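# Stand a box upright on its narrow side on a cork mat

## Task

A closed box rests flat on its biggest face on the table next to a loose cork mat; neither is fastened down. Get the box standing on one of its four narrow sides, fully upright (no tilt, not balanced on an edge), with that entire side resting on the mat, and the mat still flat on the table. The box must stay that way on its own, with no robot support at the end; then release it and pull the hands away.

## Robot and tools

Robot: two arms, left_arm and right_arm, on opposite sides of the table. left_arm's base is on the +y side. The names do not match sides of any image. Each arm ends in the same five-finger right hand, so the hands are not mirrored: every hand number and axis means the same on both.

World frame: origin on the table top, halfway between the two arm bases; z = 0 is the table surface, +z up. Positions in results are metres, orientation is a quaternion w,x,y,z, velocities in m/s and rad/s. Reported hand positions get less accurate at long reach.

Hand point: a point fixed to the palm, 0.05 m in front of it, where index pad and thumb tip meet in a pinch. Its axes: +z along the straightened fingers (which reach 0.06-0.07 m past it), +y out of the palm, +x across the palm toward the little finger. A rigid wrist bracket on the little-finger side sticks 0.03 m beyond the point along +y and 0.11 m across the palm; it can collide. With the thumb swung in front of the palm, a full-hand wrap fits objects 0.035 to 0.08 m wide, the object lying against the palm. Turn the thumb before reaching the object.

A row is 28 numbers, each in [-1, 1], always all 28 even if one arm is idle: left_arm dx, dy, dz, rx, ry, rz, then left_gripper little, ring, middle, index, thumb_bend, thumb_turn, force_limit, speed; then the same 14 for right_arm and right_gripper. dx..rz are an offset, not a pose: they set the target relative to the hand point's pose in the most recent result showing it (or, before any such result, and for later calls within one reply, from where the hand is when the action starts), expressed in the hand point's own axes. 1.0 equals 0.6 m or 180 degrees; rx, ry, rz form one rotation vector. All-zero offsets therefore pull the hand back to that reference pose; they do not mean stay. Each step the commanded pose is clipped to 100 mm and 16 degrees from the measured pose; position wins over orientation if both cannot be met.

Hand numbers are absolute targets: fingers and thumb_bend +1 straight, -1 fully curled; thumb_turn +1 beside the palm, -1 across in front of it. A pinch is roughly index -0.22, thumb_bend -0.75, thumb_turn -0.57. force_limit maps -1..+1 to about 0..10 N at the fingertip (0..15 N for the thumb's motors) and only stops closing. speed maps -1..+1 to nearly zero..full (full travel 0.6 s); close at -0.9 or slower for a gentle grip. No value means unchanged: to keep a hand as it is, resend its last eight numbers (or, before any, its hand_measured six plus hand_force_limit and hand_speed). A motor starts only if its target changes by at least 0.01; it locks on arrival or at force_limit, holding at least 15 N. To tighten, raise force_limit and send a more-closed target; to loosen, send a more-open one.

Tools:
- execute_actions: {"actions": []} just reports state. {"actions": [{"rows": [[28 numbers], ...], "steps": n}]} runs up to 15 steps of 1/30 s, one row per step, the last row repeating; each row is measured from the same reference pose, not the prior row. {"actions": [{"steps": n}]} waits up to 300 steps counted from the last result. Optional "pictures": true/false.
- move: "target" is one 28-number row as above. Each hand travels a straight line to its target; both paths finish together, lasting 0.5 to 10 s. "speed" 0.002-0.5 m/s (default 0.25; turning up to twice that in rad/s). Optional "stop_force" 9-40 N, shared by both arms: an arm stops and backs off 2 steps once its wrist sensor feels that much extra push along its direction of travel. Use it only slowly and without rotating; omit it when lifting off something you press on. Paths ignore obstacles and the other arm.
- wait: "seconds" 0-10, sends nothing new.
- zoom_image: "camera" cam_left_wrist or cam_right_wrist, "region" [x0, y0, x1, y1] pixels, at most 504x504.
- show_instructions: shows the reference image(s).


Results: each arm's pose and velocities; Wrist force and Wrist torque in the hand point's axes (push from a surface points back into the arm; noisy, offset up to about 4 N, saturating near 50 N); hand_measured, hand_stopped_by (moving, target, force, stalled, fault), hand_load_n (positive pushes a finger open; near 0 on all means the grip is lost); a Hand target line; HELD or pose unreachable when the clearance check blocked or altered a command. A move adds a move: line such as done, off_target, moving, held, contact or fault, plus limits=paced (target clipped) or limits=held. Cameras: cam_left_wrist and cam_right_wrist, 896x504, mounted on the wrists.

The simulation keeps running between calls; fingers still moving continue. Arms lag commands by about 0.17 s and may fall short after big moves: check the result and send the remainder.

Avoid: knocking or placing anything off the table; hard pushes (arms are stiff, so aiming even slightly past a firm contact can trip a fault stop: 150 N outside force or joint torque past its limit, e.g. 24.9 N m at the wrists, freezes the arm 10 s); fast touches; the two arms bumping or pressing on each other; dropping or slamming the box; dragging the mat out of flat; holding loads long enough to overheat motors (warning at 70 °C, braked at 85 °C). Random small pushes may nudge loose objects. Finish with the box standing freely, hands open and withdrawn.

Each tool is called after "Call:" as name([rows], argument=value, ...), one row to a line, values as JSON.

Reference images:

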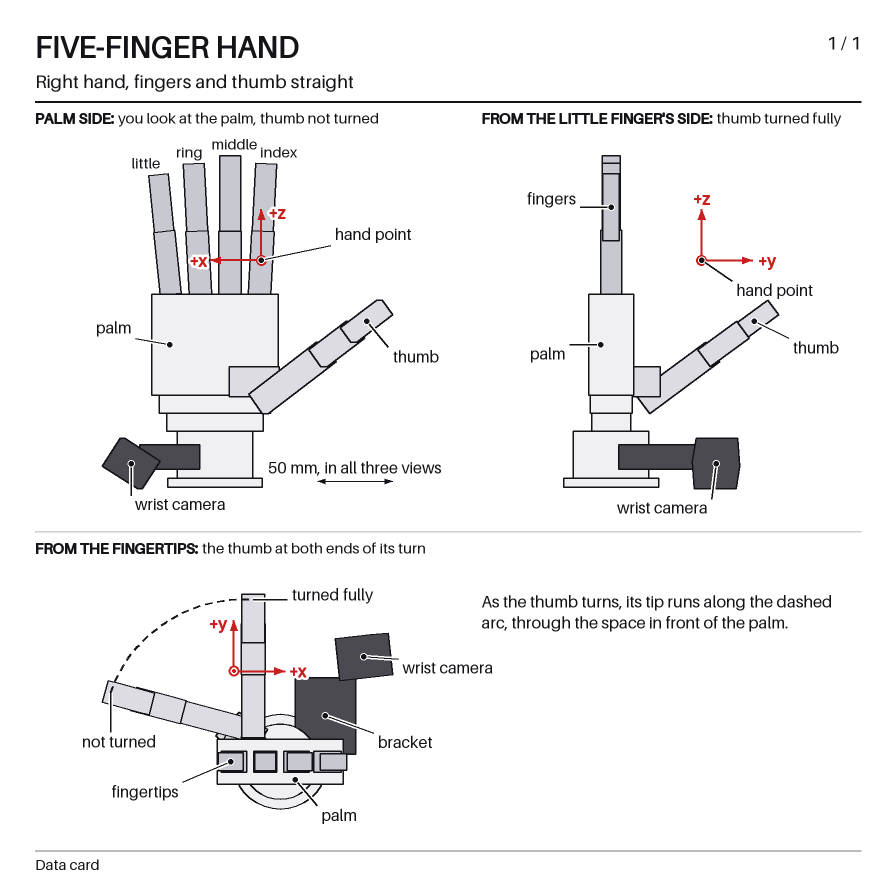

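## Session

Call:
execute_actions(actions=[])

Scene clock: 0.00 s of 5600.00 s.
left_arm: end_effector_position=(+0.3021, +0.4389, +0.4856) hand_measured=(+1.000, +1.000, +1.000, +1.000, +1.000, +1.000) hand_load_n=(+0.0, +0.0, +0.0, +0.0, +0.0, +0.0) hand_stopped_by=(target, target, target, target, target, target) hand_force_limit=0.00 hand_speed=-0.80 end_effector_quat_wxyz=(-0.000, +0.407, +0.913, -0.005) end_effector_velocity=(-0.000, -0.001, +0.000) end_effector_angular_velocity=(-0.002, +0.000, -0.002) | right_arm: end_effector_position=(+0.0736, -0.2791, +0.4790) hand_measured=(+1.000, +1.000, +1.000, +1.000, +1.000, +1.000) hand_load_n=(+0.0, +0.0, +0.0, +0.0, +0.0, +0.0) hand_stopped_by=(target, target, target, target, target, target) hand_force_limit=0.00 hand_speed=-0.80 end_effector_quat_wxyz=(-0.017, -0.323, +0.946, +0.010) end_effector_velocity=(-0.000, -0.000, +0.000) end_effector_angular_velocity=(+0.000, +0.002, -0.001)
Joint positions: left_arm=[ 0.568 -1.733  1.326  1.97   1.579 -1.896] | right_arm=[-1.156 -1.719  1.349  1.975  1.55  -1.861]
Joint velocities: left_arm=[-0.001 -0.001 -0.    -0.001  0.001  0.   ] | right_arm=[-0.001 -0.     0.     0.002 -0.001 -0.   ]
Wrist force (N, on the end effector, along its own x y z axes, offset not removed): no reading
Wrist torque (N m, same axes, about the end effector's origin, offset not removed): no reading
Hand target (left_arm): +0.302, +0.439, +0.486; -0.000, +0.407, +0.913, -0.005
Hand target (right_arm): +0.074, -0.279, +0.479; -0.017, -0.323, +0.946, +0.010

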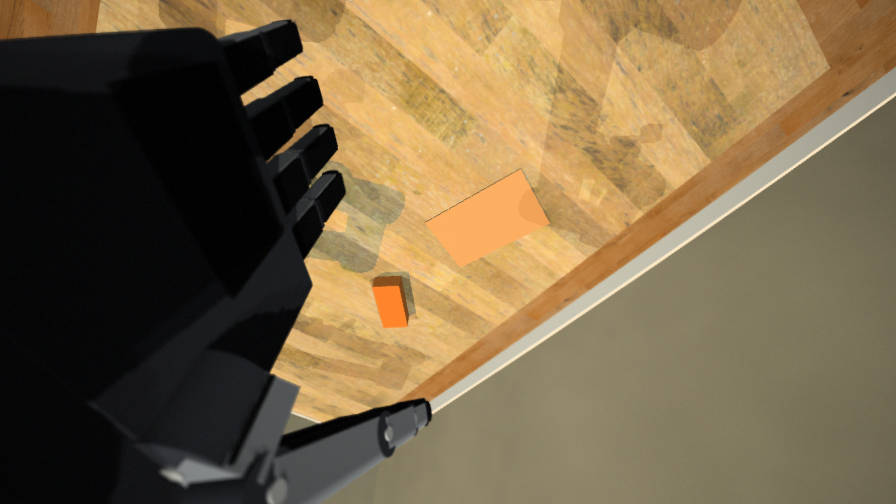

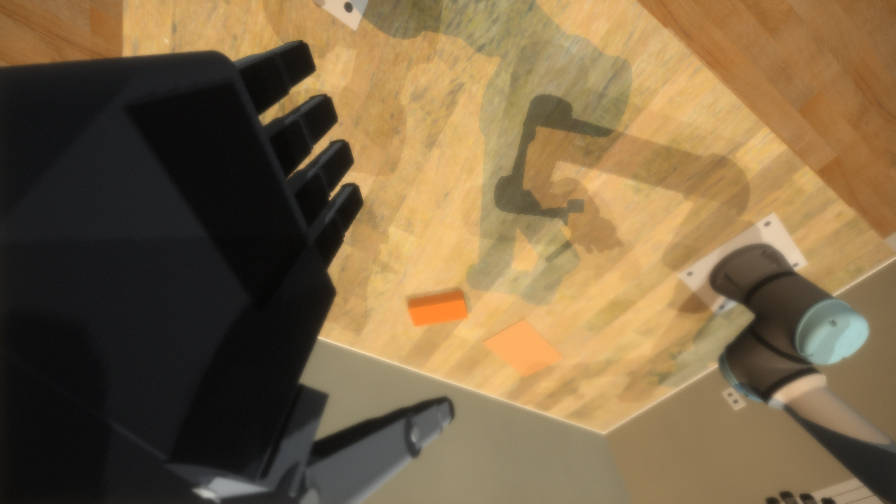

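Call:
move(target=[0,0,0,0,0,0,1,1,1,1,1,1,0,-0.8,-0.747,-0.093,0.383,0,0,0.48,1,1,1,1,1,-1,0.5,0])

Scene clock: 17.37 s of 5600.00 s.
left_arm: end_effector_position=(+0.3021, +0.4389, +0.4856) hand_measured=(+1.000, +1.000, +1.000, +1.000, +1.000, +1.000) hand_load_n=(+0.0, +0.0, +0.0, +0.0, +0.0, +0.0) hand_stopped_by=(target, target, target, target, target, target) hand_force_limit=0.00 hand_speed=-0.80 end_effector_quat_wxyz=(-0.000, +0.407, +0.913, -0.005) end_effector_velocity=(+0.000, +0.000, -0.000) end_effector_angular_velocity=(+0.002, -0.001, -0.000) | right_arm: end_effector_position=(+0.4535, -0.0480, +0.2364) hand_measured=(+1.000, +1.000, +1.000, +1.000, +1.000, -1.000) hand_load_n=(+0.0, +0.0, +0.0, +0.0, +0.0, +0.0) hand_stopped_by=(target, target, target, target, target, target) hand_force_limit=0.50 hand_speed=0.00 end_effector_quat_wxyz=(-0.019, +0.412, +0.911, -0.004) end_effector_velocity=(+0.002, +0.002, -0.000) end_effector_angular_velocity=(-0.012, +0.011, -0.005)
Joint positions: left_arm=[ 0.568 -1.733  1.326  1.97   1.579 -1.896] | right_arm=[-0.906 -0.574  0.335  1.836  1.542 -0.104]
Joint velocities: left_arm=[ 0.    -0.     0.001  0.    -0.001  0.   ] | right_arm=[ 0.003  0.05  -0.094  0.059  0.003  0.008]
Wrist force (N, on the end effector, along its own x y z axes, offset not removed): left_arm=[0.4 -2.8 2.1] | right_arm=[-0.5 -1.5 -2.2]
Wrist torque (N m, same axes, about the end effector's origin, offset not removed): left_arm=[-0.58 -0.33 -0.04] | right_arm=[0.02 0.16 -0.03]
Hand target (left_arm): +0.302, +0.439, +0.486; -0.000, +0.407, +0.913, -0.005
Hand target (right_arm): +0.454, -0.048, +0.236; -0.019, +0.413, +0.911, -0.005
Off the commanded pose (left_arm): 0.000 m, 0 deg.
Off the commanded pose (right_arm): 0.001 m, 0 deg.
After step 90, 10.67 s passed at rest.
move: done
camera_calibration (this result's frames):
cam_left_wrist: T_world_to_cam=[[0.793361, 0.608693, -0.00841619, -0.508526], [0.502206, -0.646628, 0.574161, -0.157891], [0.344046, -0.459744, -0.818699, 0.627087], [0, 0, 0, 1]] pos_world=[0.266992, 0.495739, 0.59977]
cam_right_wrist: T_world_to_cam=[[0.830026, 0.555672, -0.0478027, -0.337663], [0.486089, -0.678729, 0.550495, -0.388027], [0.273449, -0.480161, -0.833469, 0.179938], [0, 0, 0, 1]] pos_world=[0.419681, 0.0106634, 0.347439]

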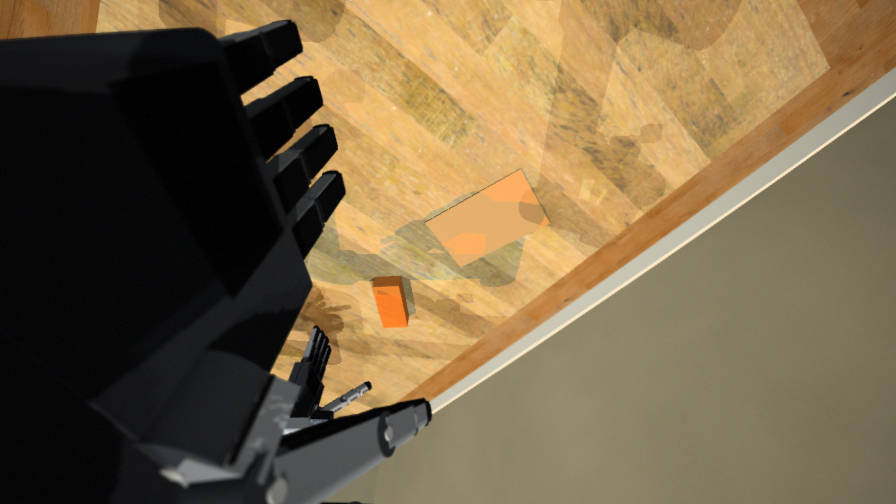

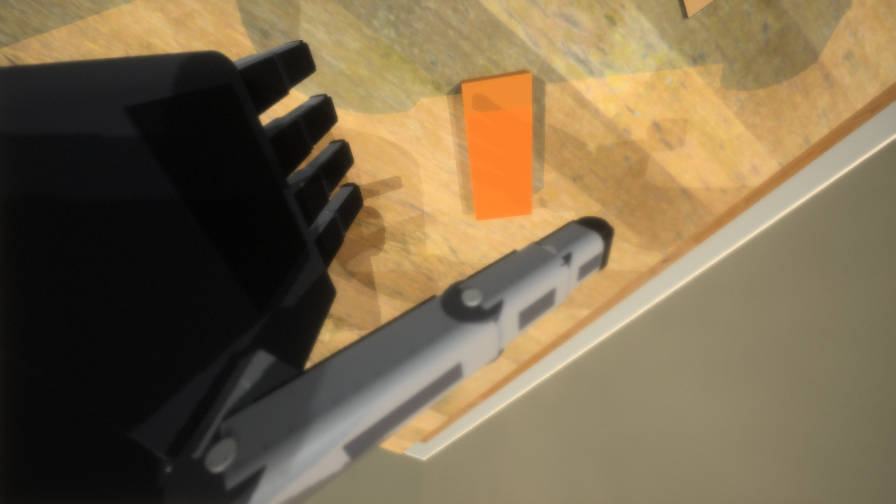

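Call:
move(target=[0,0,0,0,0,0,1,1,1,1,1,1,0,-0.8,0.018,0.045,0.15,0,0.298,0.95,1,1,1,1,1,-1,0.5,0])

Scene clock: 50.90 s of 5600.00 s.
left_arm: end_effector_position=(+0.3021, +0.4389, +0.4856) hand_measured=(+1.000, +1.000, +1.000, +1.000, +1.000, +1.000) hand_load_n=(+0.0, +0.0, +0.0, +0.0, +0.0, +0.0) hand_stopped_by=(target, target, target, target, target, target) hand_force_limit=0.00 hand_speed=-0.80 end_effector_quat_wxyz=(-0.000, +0.407, +0.913, -0.005) end_effector_velocity=(+0.000, +0.000, +0.000) end_effector_angular_velocity=(+0.000, +0.000, +0.001) | right_arm: end_effector_position=(+0.4633, -0.0213, +0.1462) hand_measured=(+1.000, +1.000, +1.000, +1.000, +1.000, -1.000) hand_load_n=(+0.0, +0.0, +0.0, +0.0, +0.0, +0.0) hand_stopped_by=(target, target, target, target, target, target) hand_force_limit=0.50 hand_speed=0.00 end_effector_quat_wxyz=(+0.269, -0.873, +0.392, -0.105) end_effector_velocity=(+0.001, -0.000, +0.001) end_effector_angular_velocity=(+0.002, -0.002, -0.013)
Joint positions: left_arm=[ 0.568 -1.733  1.326  1.97   1.579 -1.896] | right_arm=[-0.983 -0.724  0.732  0.99   1.442  2.994]
Joint velocities: left_arm=[ 0.001  0.    -0.     0.    -0.    -0.   ] | right_arm=[ 0.001 -0.005  0.006 -0.006  0.007  0.012]
Wrist force (N, on the end effector, along its own x y z axes, offset not removed): left_arm=[0.0 -2.9 0.9] | right_arm=[-0.9 0.2 0.7]
Wrist torque (N m, same axes, about the end effector's origin, offset not removed): left_arm=[-0.45 -0.16 0.12] | right_arm=[-0.18 0.22 -0.03]
Hand target (left_arm): +0.302, +0.439, +0.486; -0.000, +0.407, +0.913, -0.005
Hand target (right_arm): +0.463, -0.021, +0.146; -0.269, +0.873, -0.393, +0.105
Off the commanded pose (left_arm): 0.000 m, 0 deg.
Off the commanded pose (right_arm): 0.000 m, 0 deg.
elbow stopped short (right arm): the move would have taken joint 3 (elbow) straighter than the controller allows; a more bent joint 3 avoids this.
After step 90, 23.73 s passed at rest.
move: done
camera_calibration (this result's frames):
cam_left_wrist: T_world_to_cam=[[0.793361, 0.608693, -0.00841614, -0.508526], [0.502206, -0.646628, 0.574161, -0.157891], [0.344046, -0.459744, -0.818699, 0.627087], [0, 0, 0, 1]] pos_world=[0.266992, 0.495739, 0.59977]
cam_right_wrist: T_world_to_cam=[[-0.70253, -0.436759, -0.561866, 0.399138], [-0.711652, 0.433089, 0.55316, 0.253226], [0.00174019, 0.788464, -0.615078, 0.235847], [0, 0, 0, 1]] pos_world=[0.460205, -0.1213, 0.229252]

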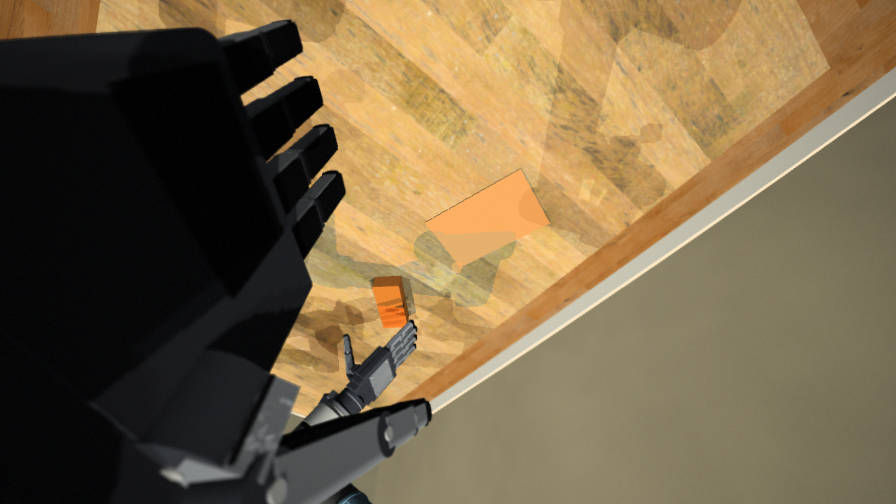

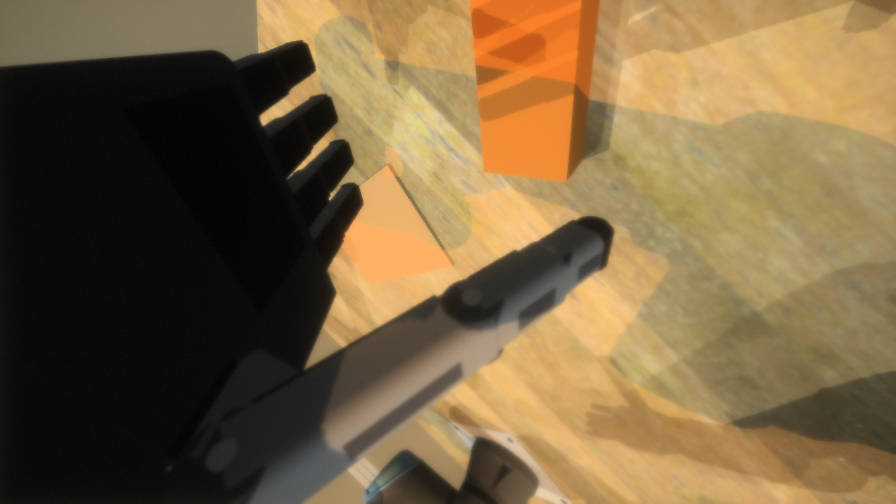

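Call:
move(target=[0,0,0,0,0,0,1,1,1,1,1,1,0,-0.8,0,0.101,0.152,0,0,0,1,1,1,1,1,-1,0.5,0], speed=0.06)

Call:
execute_actions([
  {"rows":[[0,0,0,0,0,0,1,1,1,1,1,1,0,-0.8,0,0,0,0,0,0,-1,-1,-1,-1,-1,-1,0.6,-0.6]],"steps":15},
], pictures=false)

Call:
wait(seconds=2.5)

Scene clock: 58.50 s of 5600.00 s.
left_arm: end_effector_position=(+0.3021, +0.4389, +0.4856) hand_measured=(+1.000, +1.000, +1.000, +1.000, +1.000, +1.000) hand_load_n=(+0.0, +0.0, +0.0, +0.0, +0.0, +0.0) hand_stopped_by=(target, target, target, target, target, target) hand_force_limit=0.00 hand_speed=-0.80 end_effector_quat_wxyz=(-0.000, +0.407, +0.913, -0.005) end_effector_velocity=(+0.000, +0.001, +0.000) end_effector_angular_velocity=(+0.000, -0.001, +0.002) | right_arm: end_effector_position=(+0.4613, -0.0190, +0.0370) hand_measured=(+1.000, +1.000, +1.000, +1.000, +1.000, -1.000) hand_load_n=(+0.0, +0.0, +0.0, +0.0, +0.0, +0.0) hand_stopped_by=(target, target, target, target, target, target) hand_force_limit=0.50 hand_speed=0.00 end_effector_quat_wxyz=(+0.269, -0.873, +0.392, -0.105) end_effector_velocity=(+0.000, +0.000, -0.002) end_effector_angular_velocity=(+0.001, -0.001, +0.000)
Joint positions: left_arm=[ 0.568 -1.733  1.326  1.97   1.579 -1.896] | right_arm=[-0.978 -0.679  0.93   0.746  1.444  2.998]
Joint velocities: left_arm=[ 0.002 -0.    -0.     0.    -0.001  0.   ] | right_arm=[ 0.     0.001  0.002 -0.005  0.     0.   ]
Wrist force (N, on the end effector, along its own x y z axes, offset not removed): left_arm=[3.0 -0.5 0.3] | right_arm=[0.2 1.3 -0.6]
Wrist torque (N m, same axes, about the end effector's origin, offset not removed): left_arm=[-0.07 -0.42 0.27] | right_arm=[0.43 0.07 0.12]
Hand target (left_arm): +0.302, +0.439, +0.486; -0.000, +0.407, +0.913, -0.005
Hand target (right_arm): +0.461, -0.019, +0.037; -0.269, +0.873, -0.392, +0.105
Off the commanded pose (left_arm): 0.000 m, 0 deg.
Off the commanded pose (right_arm): 0.000 m, 0 deg.
After step 90, 2.33 s passed at rest.
move: done
camera_calibration (this result's frames):
cam_left_wrist: T_world_to_cam=[[0.793361, 0.608694, -0.00841624, -0.508526], [0.502206, -0.646628, 0.574161, -0.157891], [0.344046, -0.459744, -0.818699, 0.627087], [0, 0, 0, 1]] pos_world=[0.266992, 0.495739, 0.59977]
cam_right_wrist: T_world_to_cam=[[-0.702539, -0.436778, -0.56184, 0.337384], [-0.711643, 0.433104, 0.553159, 0.311229], [0.00172783, 0.788445, -0.615102, 0.166898], [0, 0, 0, 1]] pos_world=[0.458221, -0.119022, 0.120056]

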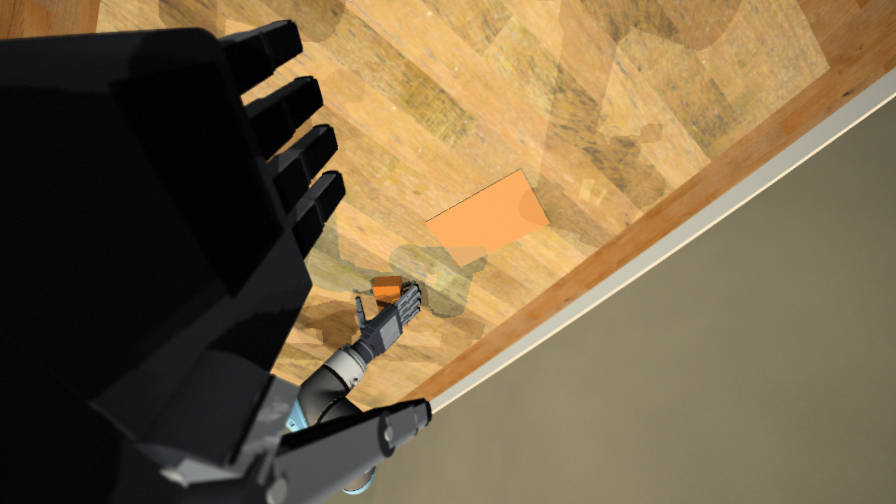

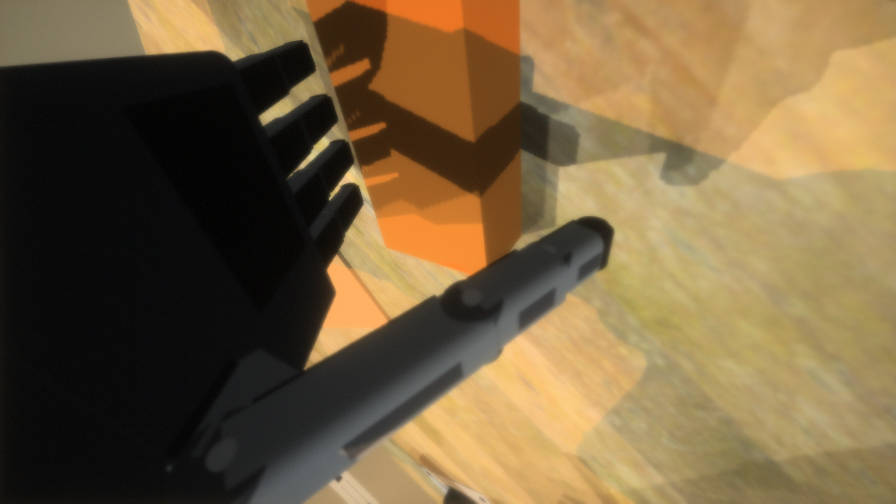

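Scene clock: 59.00 s of 5600.00 s.
left_arm: end_effector_position=(+0.3021, +0.4389, +0.4856) hand_measured=(+1.000, +1.000, +1.000, +1.000, +1.000, +1.000) hand_load_n=(+0.0, +0.0, +0.0, +0.0, +0.0, +0.0) hand_stopped_by=(target, target, target, target, target, target) hand_force_limit=0.00 hand_speed=-0.80 end_effector_quat_wxyz=(-0.000, +0.407, +0.913, -0.005) end_effector_velocity=(-0.000, -0.000, +0.000) end_effector_angular_velocity=(-0.001, -0.000, -0.000) | right_arm: end_effector_position=(+0.4614, -0.0190, +0.0369) hand_measured=(+0.736, +0.736, +0.736, +0.736, +0.832, -1.000) hand_load_n=(+0.0, +0.0, +0.0, +0.0, +0.0, +0.0) hand_stopped_by=(moving, moving, moving, moving, moving, target) hand_force_limit=0.60 hand_speed=-0.60 end_effector_quat_wxyz=(+0.269, -0.873, +0.392, -0.105) end_effector_velocity=(+0.000, +0.000, +0.000) end_effector_angular_velocity=(+0.001, +0.000, +0.001)
Joint positions: left_arm=[ 0.568 -1.733  1.326  1.97   1.579 -1.896] | right_arm=[-0.978 -0.679  0.93   0.746  1.444  2.998]
Joint velocities: left_arm=[-0.001 -0.    -0.    -0.001  0.    -0.   ] | right_arm=[-0.    -0.    -0.    -0.    -0.001 -0.   ]
Wrist force (N, on the end effector, along its own x y z axes, offset not removed): left_arm=[-0.6 -3.1 -0.8] | right_arm=[2.7 -0.1 -0.7]
Wrist torque (N m, same axes, about the end effector's origin, offset not removed): left_arm=[-0.40 -0.09 0.07] | right_arm=[-0.07 -0.27 0.32]
Hand target (left_arm): +0.302, +0.439, +0.486; -0.000, +0.407, +0.913, -0.005
Hand target (right_arm): +0.461, -0.019, +0.037; -0.269, +0.873, -0.392, +0.105
Off the commanded pose (left_arm): 0.000 m, 0 deg.
Off the commanded pose (right_arm): 0.000 m, 0 deg.
Steps of this call (steps 1 to 15: all 15 steps of this action). Readings (end_effector_position | what the end effector reports):
1: left_arm (+0.3021, +0.4389, +0.4856) | right_arm (+0.4613, -0.0190, +0.0369) | left_arm hand_measured=(+1.000, +1.000, +1.000, +1.000, +1.000, +1.000) hand_load_n=(+0.0, +0.0, +0.0, +0.0, +0.0, +0.0) hand_stopped_by=(target, target, target, target, target, target) hand_force_limit=0.00 hand_speed=-0.80 | right_arm hand_measured=(+1.000, +1.000, +1.000, +1.000, +1.000, -1.000) hand_load_n=(+0.0, +0.0, +0.0, +0.0, +0.0, +0.0) hand_stopped_by=(moving, moving, moving, moving, moving, target) hand_force_limit=0.60 hand_speed=-0.60
2: left_arm (+0.3021, +0.4389, +0.4856) | right_arm (+0.4613, -0.0190, +0.0369) | left_arm hand_measured=(+1.000, +1.000, +1.000, +1.000, +1.000, +1.000) hand_load_n=(+0.0, +0.0, +0.0, +0.0, +0.0, +0.0) hand_stopped_by=(target, target, target, target, target, target) hand_force_limit=0.00 hand_speed=-0.80 | right_arm hand_measured=(+1.000, +1.000, +1.000, +1.000, +1.000, -1.000) hand_load_n=(+0.0, +0.0, +0.0, +0.0, +0.0, +0.0) hand_stopped_by=(moving, moving, moving, moving, moving, target) hand_force_limit=0.60 hand_speed=-0.60
4: left_arm (+0.3021, +0.4389, +0.4856) | right_arm (+0.4613, -0.0190, +0.0369) | left_arm hand_measured=(+1.000, +1.000, +1.000, +1.000, +1.000, +1.000) hand_load_n=(+0.0, +0.0, +0.0, +0.0, +0.0, +0.0) hand_stopped_by=(target, target, target, target, target, target) hand_force_limit=0.00 hand_speed=-0.80 | right_arm hand_measured=(+0.980, +0.980, +0.980, +0.980, +0.988, -1.000) hand_load_n=(+0.0, +0.0, +0.0, +0.0, +0.0, +0.0) hand_stopped_by=(moving, moving, moving, moving, moving, target) hand_force_limit=0.60 hand_speed=-0.60
8: left_arm (+0.3021, +0.4389, +0.4856) | right_arm (+0.4613, -0.0190, +0.0369) | left_arm hand_measured=(+1.000, +1.000, +1.000, +1.000, +1.000, +1.000) hand_load_n=(+0.0, +0.0, +0.0, +0.0, +0.0, +0.0) hand_stopped_by=(target, target, target, target, target, target) hand_force_limit=0.00 hand_speed=-0.80 | right_arm hand_measured=(+0.890, +0.890, +0.890, +0.890, +0.932, -1.000) hand_load_n=(+0.0, +0.0, +0.0, +0.0, +0.0, +0.0) hand_stopped_by=(moving, moving, moving, moving, moving, target) hand_force_limit=0.60 hand_speed=-0.60
15: the state above

Scene clock: 61.50 s of 5600.00 s.
left_arm: end_effector_position=(+0.3021, +0.4389, +0.4856) hand_measured=(+1.000, +1.000, +1.000, +1.000, +1.000, +1.000) hand_load_n=(+0.0, +0.0, +0.0, +0.0, +0.0, +0.0) hand_stopped_by=(target, target, target, target, target, target) hand_force_limit=0.00 hand_speed=-0.80 end_effector_quat_wxyz=(-0.000, +0.407, +0.913, -0.005) end_effector_velocity=(+0.000, +0.000, -0.000) end_effector_angular_velocity=(-0.000, +0.001, +0.001) | right_arm: end_effector_position=(+0.4613, -0.0190, +0.0370) hand_measured=(+0.160, +0.228, +0.584, +0.228, +0.548, -1.000) hand_load_n=(+8.0, +4.0, +8.5, +9.0, +19.5, +8.0) hand_stopped_by=(force, force, force, force, force, target) hand_force_limit=0.60 hand_speed=-0.60 end_effector_quat_wxyz=(+0.269, -0.873, +0.392, -0.105) end_effector_velocity=(-0.000, +0.001, +0.000) end_effector_angular_velocity=(+0.001, -0.000, +0.002)
Joint positions: left_arm=[ 0.568 -1.733  1.326  1.97   1.579 -1.896] | right_arm=[-0.978 -0.679  0.93   0.746  1.444  2.998]
Joint velocities: left_arm=[ 0.002  0.     0.001 -0.001  0.001  0.   ] | right_arm=[ 0.001  0.001 -0.002  0.    -0.001 -0.   ]
Wrist force (N, on the end effector, along its own x y z axes, offset not removed): left_arm=[-0.4 -3.0 1.1] | right_arm=[0.0 -14.5 -14.9]
Wrist torque (N m, same axes, about the end effector's origin, offset not removed): left_arm=[-0.44 -0.05 -0.05] | right_arm=[1.55 0.32 -0.23]
Hand target (left_arm): +0.302, +0.439, +0.486; -0.000, +0.407, +0.913, -0.005
Hand target (right_arm): +0.461, -0.019, +0.037; -0.269, +0.873, -0.392, +0.105
Off the commanded pose (left_arm): 0.000 m, 0 deg.
Off the commanded pose (right_arm): 0.000 m, 0 deg.
Steps of this call (steps 1 to 75: nothing new was sent). Readings (end_effector_position | what the end effector reports):
1: left_arm (+0.3021, +0.4389, +0.4856) | right_arm (+0.4614, -0.0190, +0.0369) | left_arm hand_measured=(+1.000, +1.000, +1.000, +1.000, +1.000, +1.000) hand_load_n=(+0.0, +0.0, +0.0, +0.0, +0.0, +0.0) hand_stopped_by=(target, target, target, target, target, target) hand_force_limit=0.00 hand_speed=-0.80 | right_arm hand_measured=(+0.714, +0.714, +0.714, +0.714, +0.818, -1.000) hand_load_n=(+0.0, +0.0, +0.0, +0.0, +0.0, +0.0) hand_stopped_by=(moving, moving, moving, moving, moving, target) hand_force_limit=0.60 hand_speed=-0.60
2: left_arm (+0.3021, +0.4389, +0.4856) | right_arm (+0.4614, -0.0190, +0.0369) | left_arm hand_measured=(+1.000, +1.000, +1.000, +1.000, +1.000, +1.000) hand_load_n=(+0.0, +0.0, +0.0, +0.0, +0.0, +0.0) hand_stopped_by=(target, target, target, target, target, target) hand_force_limit=0.00 hand_speed=-0.80 | right_arm hand_measured=(+0.690, +0.690, +0.690, +0.690, +0.804, -1.000) hand_load_n=(+0.0, +0.0, +0.0, +0.0, +0.0, +0.0) hand_stopped_by=(moving, moving, moving, moving, moving, target) hand_force_limit=0.60 hand_speed=-0.60
4: left_arm (+0.3021, +0.4389, +0.4856) | right_arm (+0.4614, -0.0190, +0.0370) | left_arm hand_measured=(+1.000, +1.000, +1.000, +1.000, +1.000, +1.000) hand_load_n=(+0.0, +0.0, +0.0, +0.0, +0.0, +0.0) hand_stopped_by=(target, target, target, target, target, target) hand_force_limit=0.00 hand_speed=-0.80 | right_arm hand_measured=(+0.646, +0.646, +0.648, +0.646, +0.776, -1.000) hand_load_n=(+0.0, +0.0, +3.0, +0.0, +0.0, +0.0) hand_stopped_by=(moving, moving, moving, moving, moving, target) hand_force_limit=0.60 hand_speed=-0.60
8: left_arm (+0.3021, +0.4389, +0.4856) | right_arm (+0.4614, -0.0190, +0.0371) | left_arm hand_measured=(+1.000, +1.000, +1.000, +1.000, +1.000, +1.000) hand_load_n=(+0.0, +0.0, +0.0, +0.0, +0.0, +0.0) hand_stopped_by=(target, target, target, target, target, target) hand_force_limit=0.00 hand_speed=-0.80 | right_arm hand_measured=(+0.558, +0.558, +0.584, +0.558, +0.720, -1.000) hand_load_n=(+0.0, +0.0, +8.0, +0.0, +0.0, +0.0) hand_stopped_by=(moving, moving, force, moving, moving, target) hand_force_limit=0.60 hand_speed=-0.60
75: the state above
camera_calibration (this result's frames):
cam_left_wrist: T_world_to_cam=[[0.793361, 0.608694, -0.00841612, -0.508526], [0.502206, -0.646628, 0.574162, -0.157891], [0.344046, -0.459744, -0.818699, 0.627086], [0, 0, 0, 1]] pos_world=[0.266992, 0.495739, 0.59977]
cam_right_wrist: T_world_to_cam=[[-0.702541, -0.436777, -0.561839, 0.337384], [-0.711642, 0.433104, 0.553161, 0.311225], [0.00172654, 0.788446, -0.615102, 0.166897], [0, 0, 0, 1]] pos_world=[0.458218, -0.119021, 0.120056]

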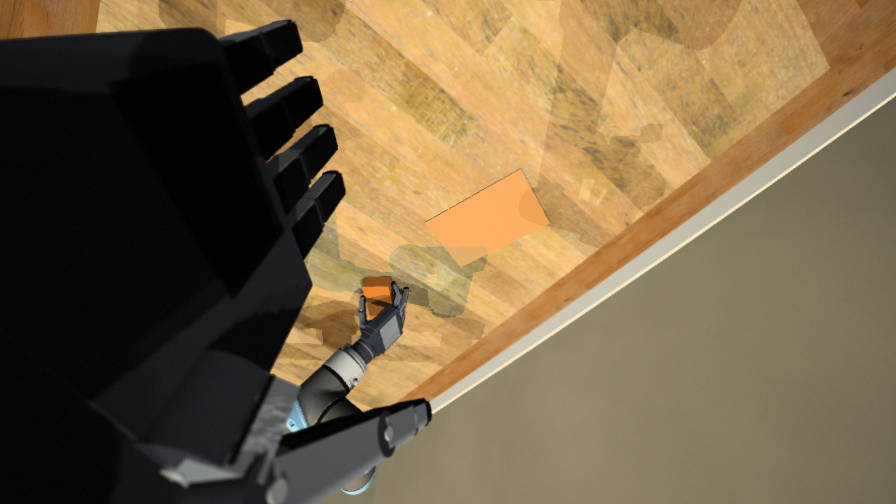

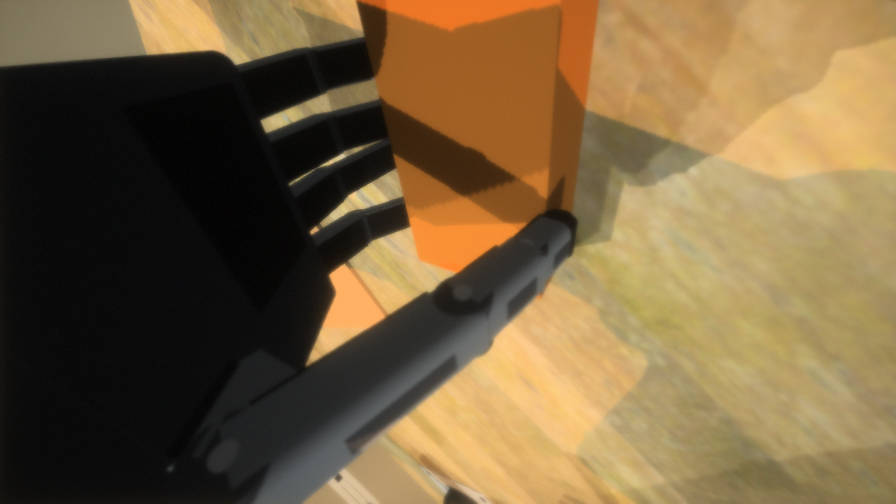

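Call:
move(target=[0,0,0,0,0,0,1,1,1,1,1,1,0,-0.8,0,-0.138,-0.208,0,0,0,-1,-1,-1,-1,-1,-1,0.6,-0.6], speed=0.08)

Scene clock: 65.53 s of 5600.00 s.
left_arm: end_effector_position=(+0.3021, +0.4389, +0.4856) hand_measured=(+1.000, +1.000, +1.000, +1.000, +1.000, +1.000) hand_load_n=(+0.0, +0.0, +0.0, +0.0, +0.0, +0.0) hand_stopped_by=(target, target, target, target, target, target) hand_force_limit=0.00 hand_speed=-0.80 end_effector_quat_wxyz=(-0.000, +0.407, +0.913, -0.005) end_effector_velocity=(-0.000, -0.001, -0.000) end_effector_angular_velocity=(-0.001, +0.001, -0.000) | right_arm: end_effector_position=(+0.4639, -0.0222, +0.1865) hand_measured=(+0.160, +0.228, +0.584, +0.228, +0.548, -1.000) hand_load_n=(+8.0, +4.0, +0.0, +9.0, +19.5, +8.0) hand_stopped_by=(force, force, force, force, force, target) hand_force_limit=0.60 hand_speed=-0.60 end_effector_quat_wxyz=(+0.269, -0.873, +0.392, -0.105) end_effector_velocity=(+0.001, +0.001, +0.002) end_effector_angular_velocity=(+0.002, -0.001, +0.001)
Joint positions: left_arm=[ 0.568 -1.733  1.326  1.97   1.579 -1.896] | right_arm=[-0.985 -0.718  0.618  1.098  1.441  2.993]
Joint velocities: left_arm=[ 0.     0.001 -0.    -0.001  0.001  0.   ] | right_arm=[ 0.     0.004 -0.013  0.008 -0.001 -0.   ]
Wrist force (N, on the end effector, along its own x y z axes, offset not removed): left_arm=[0.7 1.2 0.5] | right_arm=[-1.0 -1.2 1.0]
Wrist torque (N m, same axes, about the end effector's origin, offset not removed): left_arm=[0.07 -0.23 0.27] | right_arm=[-0.38 0.26 -0.05]
Hand target (left_arm): +0.302, +0.439, +0.486; -0.000, +0.407, +0.913, -0.005
Hand target (right_arm): +0.464, -0.022, +0.187; -0.269, +0.873, -0.392, +0.105
Off the commanded pose (left_arm): 0.000 m, 0 deg.
Off the commanded pose (right_arm): 0.000 m, 0 deg.
move: done
camera_calibration (this result's frames):
cam_left_wrist: T_world_to_cam=[[0.793361, 0.608694, -0.00841612, -0.508526], [0.502206, -0.646628, 0.574161, -0.157891], [0.344046, -0.459744, -0.818699, 0.627087], [0, 0, 0, 1]] pos_world=[0.266992, 0.495739, 0.59977]
cam_right_wrist: T_world_to_cam=[[-0.702486, -0.436682, -0.561981, 0.421801], [-0.711696, 0.432988, 0.553182, 0.231798], [0.00176614, 0.788562, -0.614953, 0.261299], [0, 0, 0, 1]] pos_world=[0.460817, -0.122224, 0.269504]

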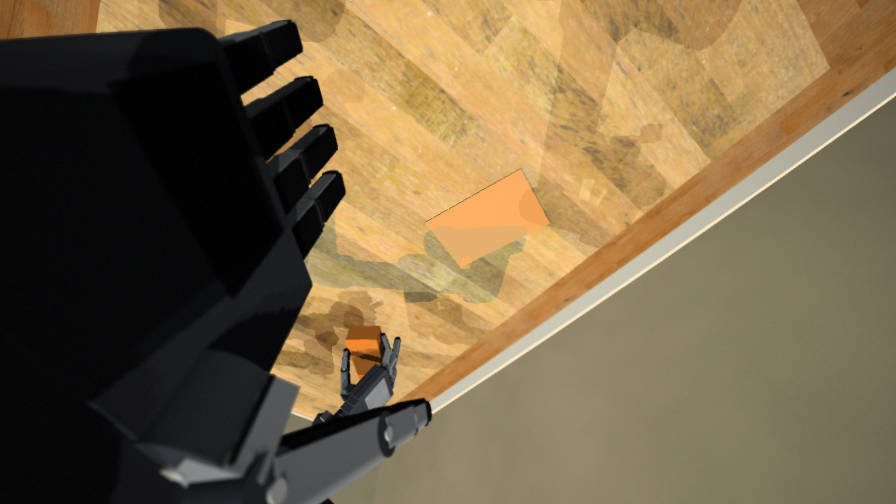

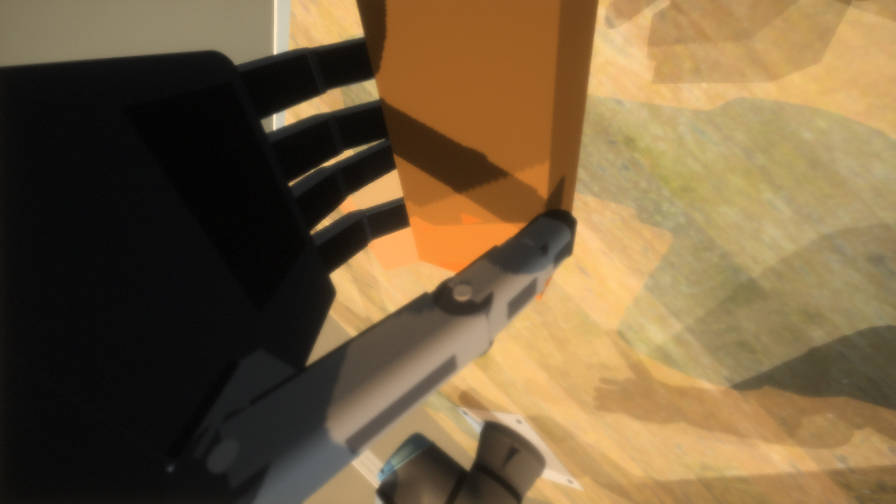

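Call:
move(target=[0,0,0,0,0,0,1,1,1,1,1,1,0,-0.8,0,0,0,0,-0.41,0.285,-1,-1,-1,-1,-1,-1,0.6,-0.6], speed=0.15)

Call:
move(target=[0,0,0,0,0,0,1,1,1,1,1,1,0,-0.8,0,0,0,0.2,0,0,-1,-1,-1,-1,-1,-1,0.6,-0.6], speed=0.15)

Scene clock: 78.13 s of 5600.00 s.
left_arm: end_effector_position=(+0.3021, +0.4389, +0.4856) hand_measured=(+1.000, +1.000, +1.000, +1.000, +1.000, +1.000) hand_load_n=(+0.0, +0.0, +0.0, +0.0, +0.0, +0.0) hand_stopped_by=(target, target, target, target, target, target) hand_force_limit=0.00 hand_speed=-0.80 end_effector_quat_wxyz=(-0.000, +0.407, +0.913, -0.005) end_effector_velocity=(+0.000, +0.001, +0.001) end_effector_angular_velocity=(-0.000, -0.001, +0.003) | right_arm: end_effector_position=(+0.4642, -0.0222, +0.1869) hand_measured=(+0.160, +0.228, +0.584, +0.228, +0.548, -1.000) hand_load_n=(+8.0, +4.0, +0.0, +9.0, +19.5, +8.0) hand_stopped_by=(force, force, force, force, force, target) hand_force_limit=0.60 hand_speed=-0.60 end_effector_quat_wxyz=(+0.434, -0.549, +0.472, +0.536) end_effector_velocity=(+0.000, +0.001, +0.001) end_effector_angular_velocity=(+0.006, +0.009, -0.032)
Joint positions: left_arm=[ 0.568 -1.733  1.326  1.97   1.579 -1.896] | right_arm=[-1.286 -0.547  0.915  0.343  0.075  4.032]
Joint velocities: left_arm=[ 0.003 -0.    -0.001  0.001 -0.001 -0.   ] | right_arm=[-0.    -0.117  0.174 -0.402  0.019  0.353]
Wrist force (N, on the end effector, along its own x y z axes, offset not removed): left_arm=[1.0 0.7 -1.0] | right_arm=[0.6 -2.4 -2.6]
Wrist torque (N m, same axes, about the end effector's origin, offset not removed): left_arm=[0.30 -0.16 0.13] | right_arm=[-0.22 0.19 0.03]
Hand target (left_arm): +0.302, +0.439, +0.486; -0.000, +0.407, +0.913, -0.005
Hand target (right_arm): +0.464, -0.022, +0.187; -0.435, +0.548, -0.473, -0.535
Off the commanded pose (left_arm): 0.000 m, 0 deg.
Off the commanded pose (right_arm): 0.001 m, 5 deg.
After step 90, 3.97 s passed at rest.
move: off_target (right_arm)
camera_calibration (this result's frames):
cam_left_wrist: T_world_to_cam=[[0.793361, 0.608693, -0.00841609, -0.508526], [0.502206, -0.646628, 0.574161, -0.157891], [0.344046, -0.459744, -0.818699, 0.627087], [0, 0, 0, 1]] pos_world=[0.266992, 0.495739, 0.59977]
cam_right_wrist: T_world_to_cam=[[-0.975989, -0.148887, 0.158993, 0.420814], [0.213225, -0.503884, 0.83704, -0.271436], [-0.0445107, 0.850843, 0.523531, 0.0716231], [0, 0, 0, 1]] pos_world=[0.471774, -0.135058, 0.1228]

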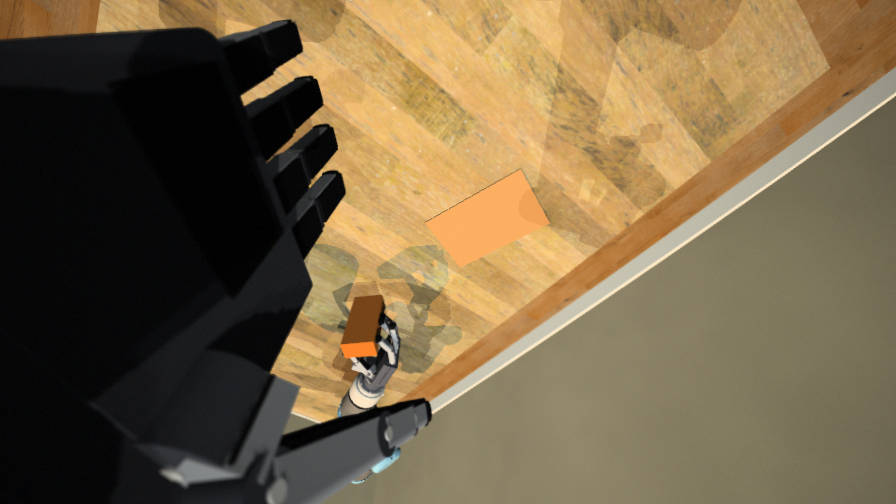

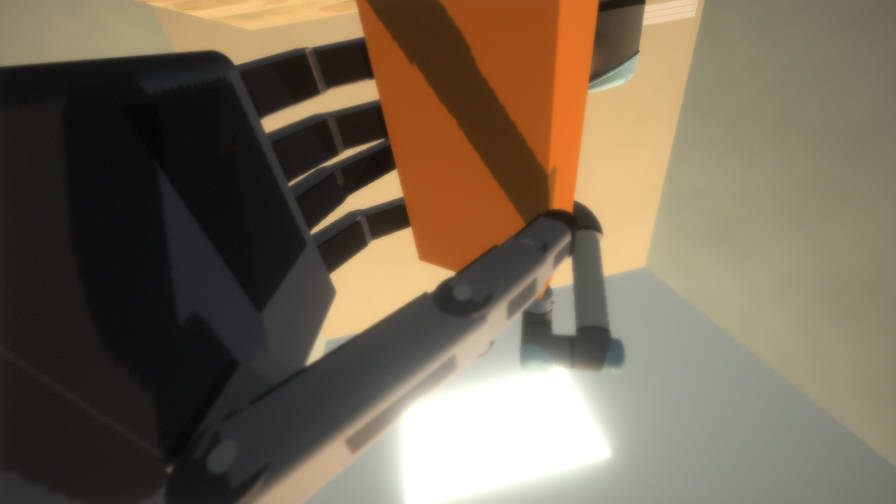

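Scene clock: 80.70 s of 5600.00 s.
left_arm: end_effector_position=(+0.3021, +0.4389, +0.4856) hand_measured=(+1.000, +1.000, +1.000, +1.000, +1.000, +1.000) hand_load_n=(+0.0, +0.0, +0.0, +0.0, +0.0, +0.0) hand_stopped_by=(target, target, target, target, target, target) hand_force_limit=0.00 hand_speed=-0.80 end_effector_quat_wxyz=(-0.000, +0.407, +0.913, -0.005) end_effector_velocity=(-0.000, +0.001, -0.000) end_effector_angular_velocity=(+0.001, +0.001, +0.002) | right_arm: end_effector_position=(+0.4641, -0.0223, +0.1866) hand_measured=(+0.160, +0.228, +0.584, +0.228, +0.548, -1.000) hand_load_n=(+8.0, +4.0, +0.0, +9.0, +19.5, +8.0) hand_stopped_by=(force, force, force, force, force, target) hand_force_limit=0.60 hand_speed=-0.60 end_effector_quat_wxyz=(+0.582, -0.389, +0.614, +0.364) end_effector_velocity=(-0.000, +0.000, -0.000) end_effector_angular_velocity=(+0.001, +0.000, -0.012)
Joint positions: left_arm=[ 0.568 -1.733  1.326  1.97   1.579 -1.896] | right_arm=[-1.244 -1.019  1.726 -0.621  0.728  4.643]
Joint velocities: left_arm=[ 0.001  0.     0.001  0.001  0.    -0.   ] | right_arm=[ 0.004 -0.004  0.009 -0.007  0.016  0.003]
Wrist force (N, on the end effector, along its own x y z axes, offset not removed): left_arm=[3.1 -0.3 0.1] | right_arm=[-0.4 0.6 -1.0]
Wrist torque (N m, same axes, about the end effector's origin, offset not removed): left_arm=[-0.11 -0.76 0.31] | right_arm=[0.04 0.37 -0.03]
Hand target (left_arm): +0.302, +0.439, +0.486; -0.000, +0.407, +0.913, -0.005
Hand target (right_arm): +0.464, -0.022, +0.187; +0.582, -0.388, +0.615, +0.364
Off the commanded pose (left_arm): 0.000 m, 0 deg.
Off the commanded pose (right_arm): 0.000 m, 0 deg.
move: done
camera_calibration (this result's frames):
cam_left_wrist: T_world_to_cam=[[0.793361, 0.608693, -0.0084161, -0.508526], [0.502206, -0.646628, 0.574161, -0.157891], [0.344046, -0.459744, -0.818699, 0.627087], [0, 0, 0, 1]] pos_world=[0.266992, 0.495739, 0.59977]
cam_right_wrist: T_world_to_cam=[[-0.881971, 0.454482, 0.124797, 0.396964], [-0.145523, -0.514456, 0.845079, -0.106464], [0.448275, 0.727174, 0.519873, -0.158872], [0, 0, 0, 1]] pos_world=[0.405836, -0.119656, 0.123023]

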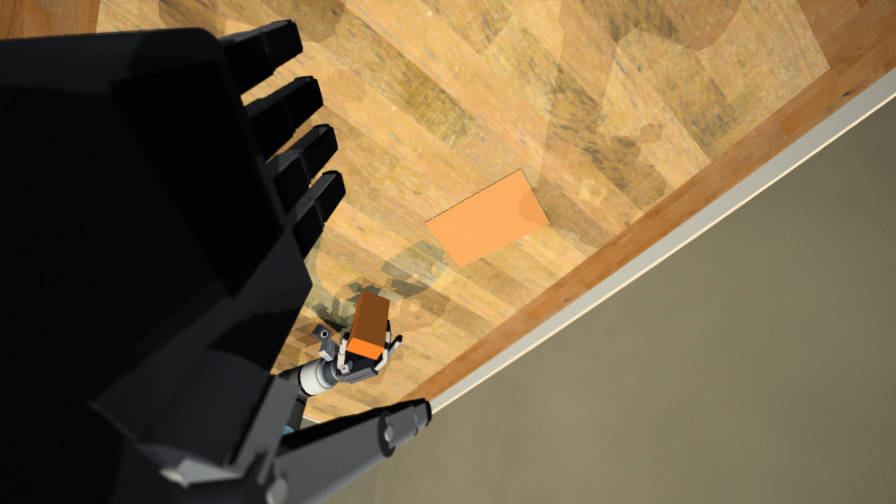

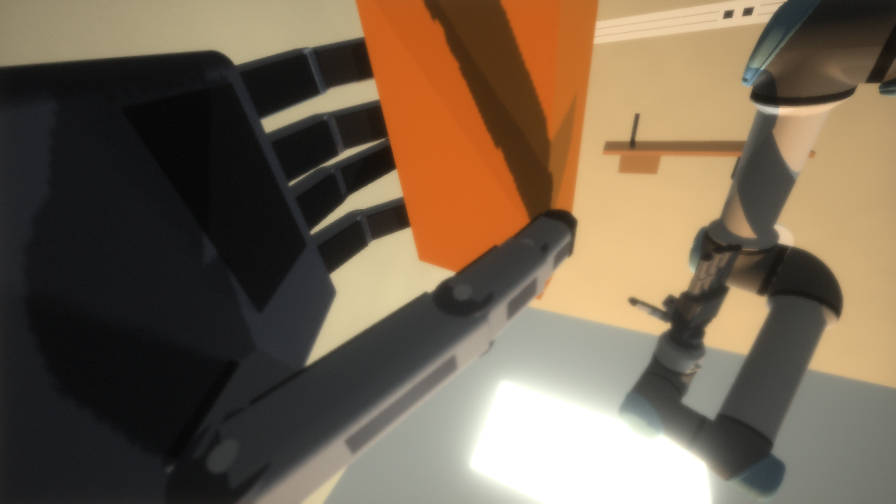

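Call:
move(target=[0,0,0,0,0,0,1,1,1,1,1,1,0,-0.8,0,0.09,0.42,0,-0.017,0,-1,-1,-1,-1,-1,-1,0.6,-0.6], speed=0.15)

Scene clock: 87.60 s of 5600.00 s.
left_arm: end_effector_position=(+0.3021, +0.4389, +0.4856) hand_measured=(+1.000, +1.000, +1.000, +1.000, +1.000, +1.000) hand_load_n=(+0.0, +0.0, +0.0, +0.0, +0.0, +0.0) hand_stopped_by=(target, target, target, target, target, target) hand_force_limit=0.00 hand_speed=-0.80 end_effector_quat_wxyz=(-0.000, +0.407, +0.913, -0.005) end_effector_velocity=(-0.000, -0.000, +0.000) end_effector_angular_velocity=(-0.000, -0.000, -0.001) | right_arm: end_effector_position=(+0.5241, +0.2277, +0.1720) hand_measured=(+0.160, +0.228, +0.584, +0.228, +0.548, -1.000) hand_load_n=(+8.0, +4.0, +0.0, +9.0, +20.0, +8.0) hand_stopped_by=(force, force, force, force, force, target) hand_force_limit=0.60 hand_speed=-0.60 end_effector_quat_wxyz=(+0.598, -0.379, +0.599, +0.374) end_effector_velocity=(+0.001, +0.002, +0.001) end_effector_angular_velocity=(-0.001, -0.000, +0.001)
Joint positions: left_arm=[ 0.568 -1.733  1.326  1.97   1.579 -1.896] | right_arm=[-0.917 -0.567  0.956 -0.384  1.054  4.705]
Joint velocities: left_arm=[-0.001 -0.    -0.    -0.    -0.     0.   ] | right_arm=[ 0.001  0.006 -0.015  0.01  -0.    -0.001]
Wrist force (N, on the end effector, along its own x y z axes, offset not removed): left_arm=[1.0 -5.0 2.9] | right_arm=[1.3 -1.0 -2.2]
Wrist torque (N m, same axes, about the end effector's origin, offset not removed): left_arm=[-1.07 -0.51 0.10] | right_arm=[-0.23 0.15 0.21]
Hand target (left_arm): +0.302, +0.439, +0.486; -0.000, +0.407, +0.913, -0.005
Hand target (right_arm): +0.524, +0.228, +0.172; +0.598, -0.379, +0.599, +0.374
Off the commanded pose (left_arm): 0.000 m, 0 deg.
Off the commanded pose (right_arm): 0.000 m, 0 deg.
After step 90, 1.53 s passed at rest.
move: done
camera_calibration (this result's frames):
cam_left_wrist: T_world_to_cam=[[0.793361, 0.608694, -0.00841593, -0.508526], [0.502206, -0.646628, 0.574161, -0.157891], [0.344046, -0.459744, -0.818699, 0.627086], [0, 0, 0, 1]] pos_world=[0.266992, 0.495739, 0.59977]
cam_right_wrist: T_world_to_cam=[[-0.884966, 0.448394, 0.125611, 0.340895], [-0.164898, -0.554038, 0.815997, 0.0673804], [0.435481, 0.701416, 0.564244, -0.35498], [0, 0, 0, 1]] pos_world=[0.467378, 0.133465, 0.102493]

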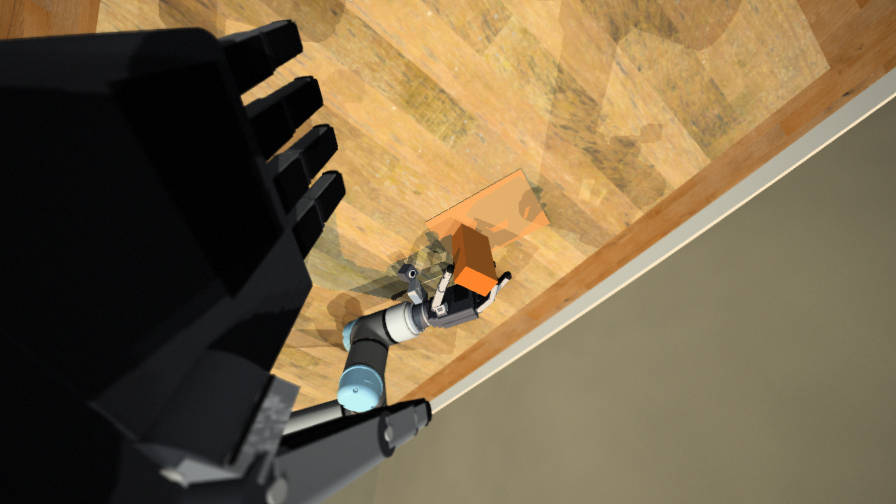

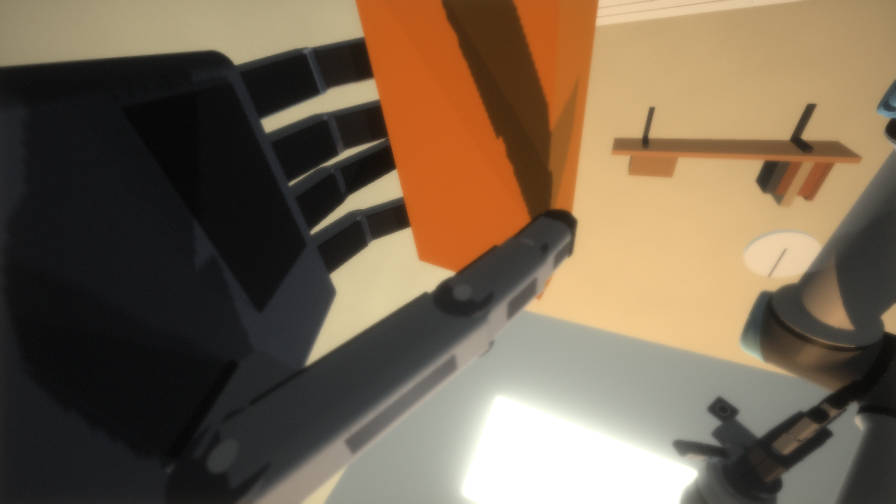

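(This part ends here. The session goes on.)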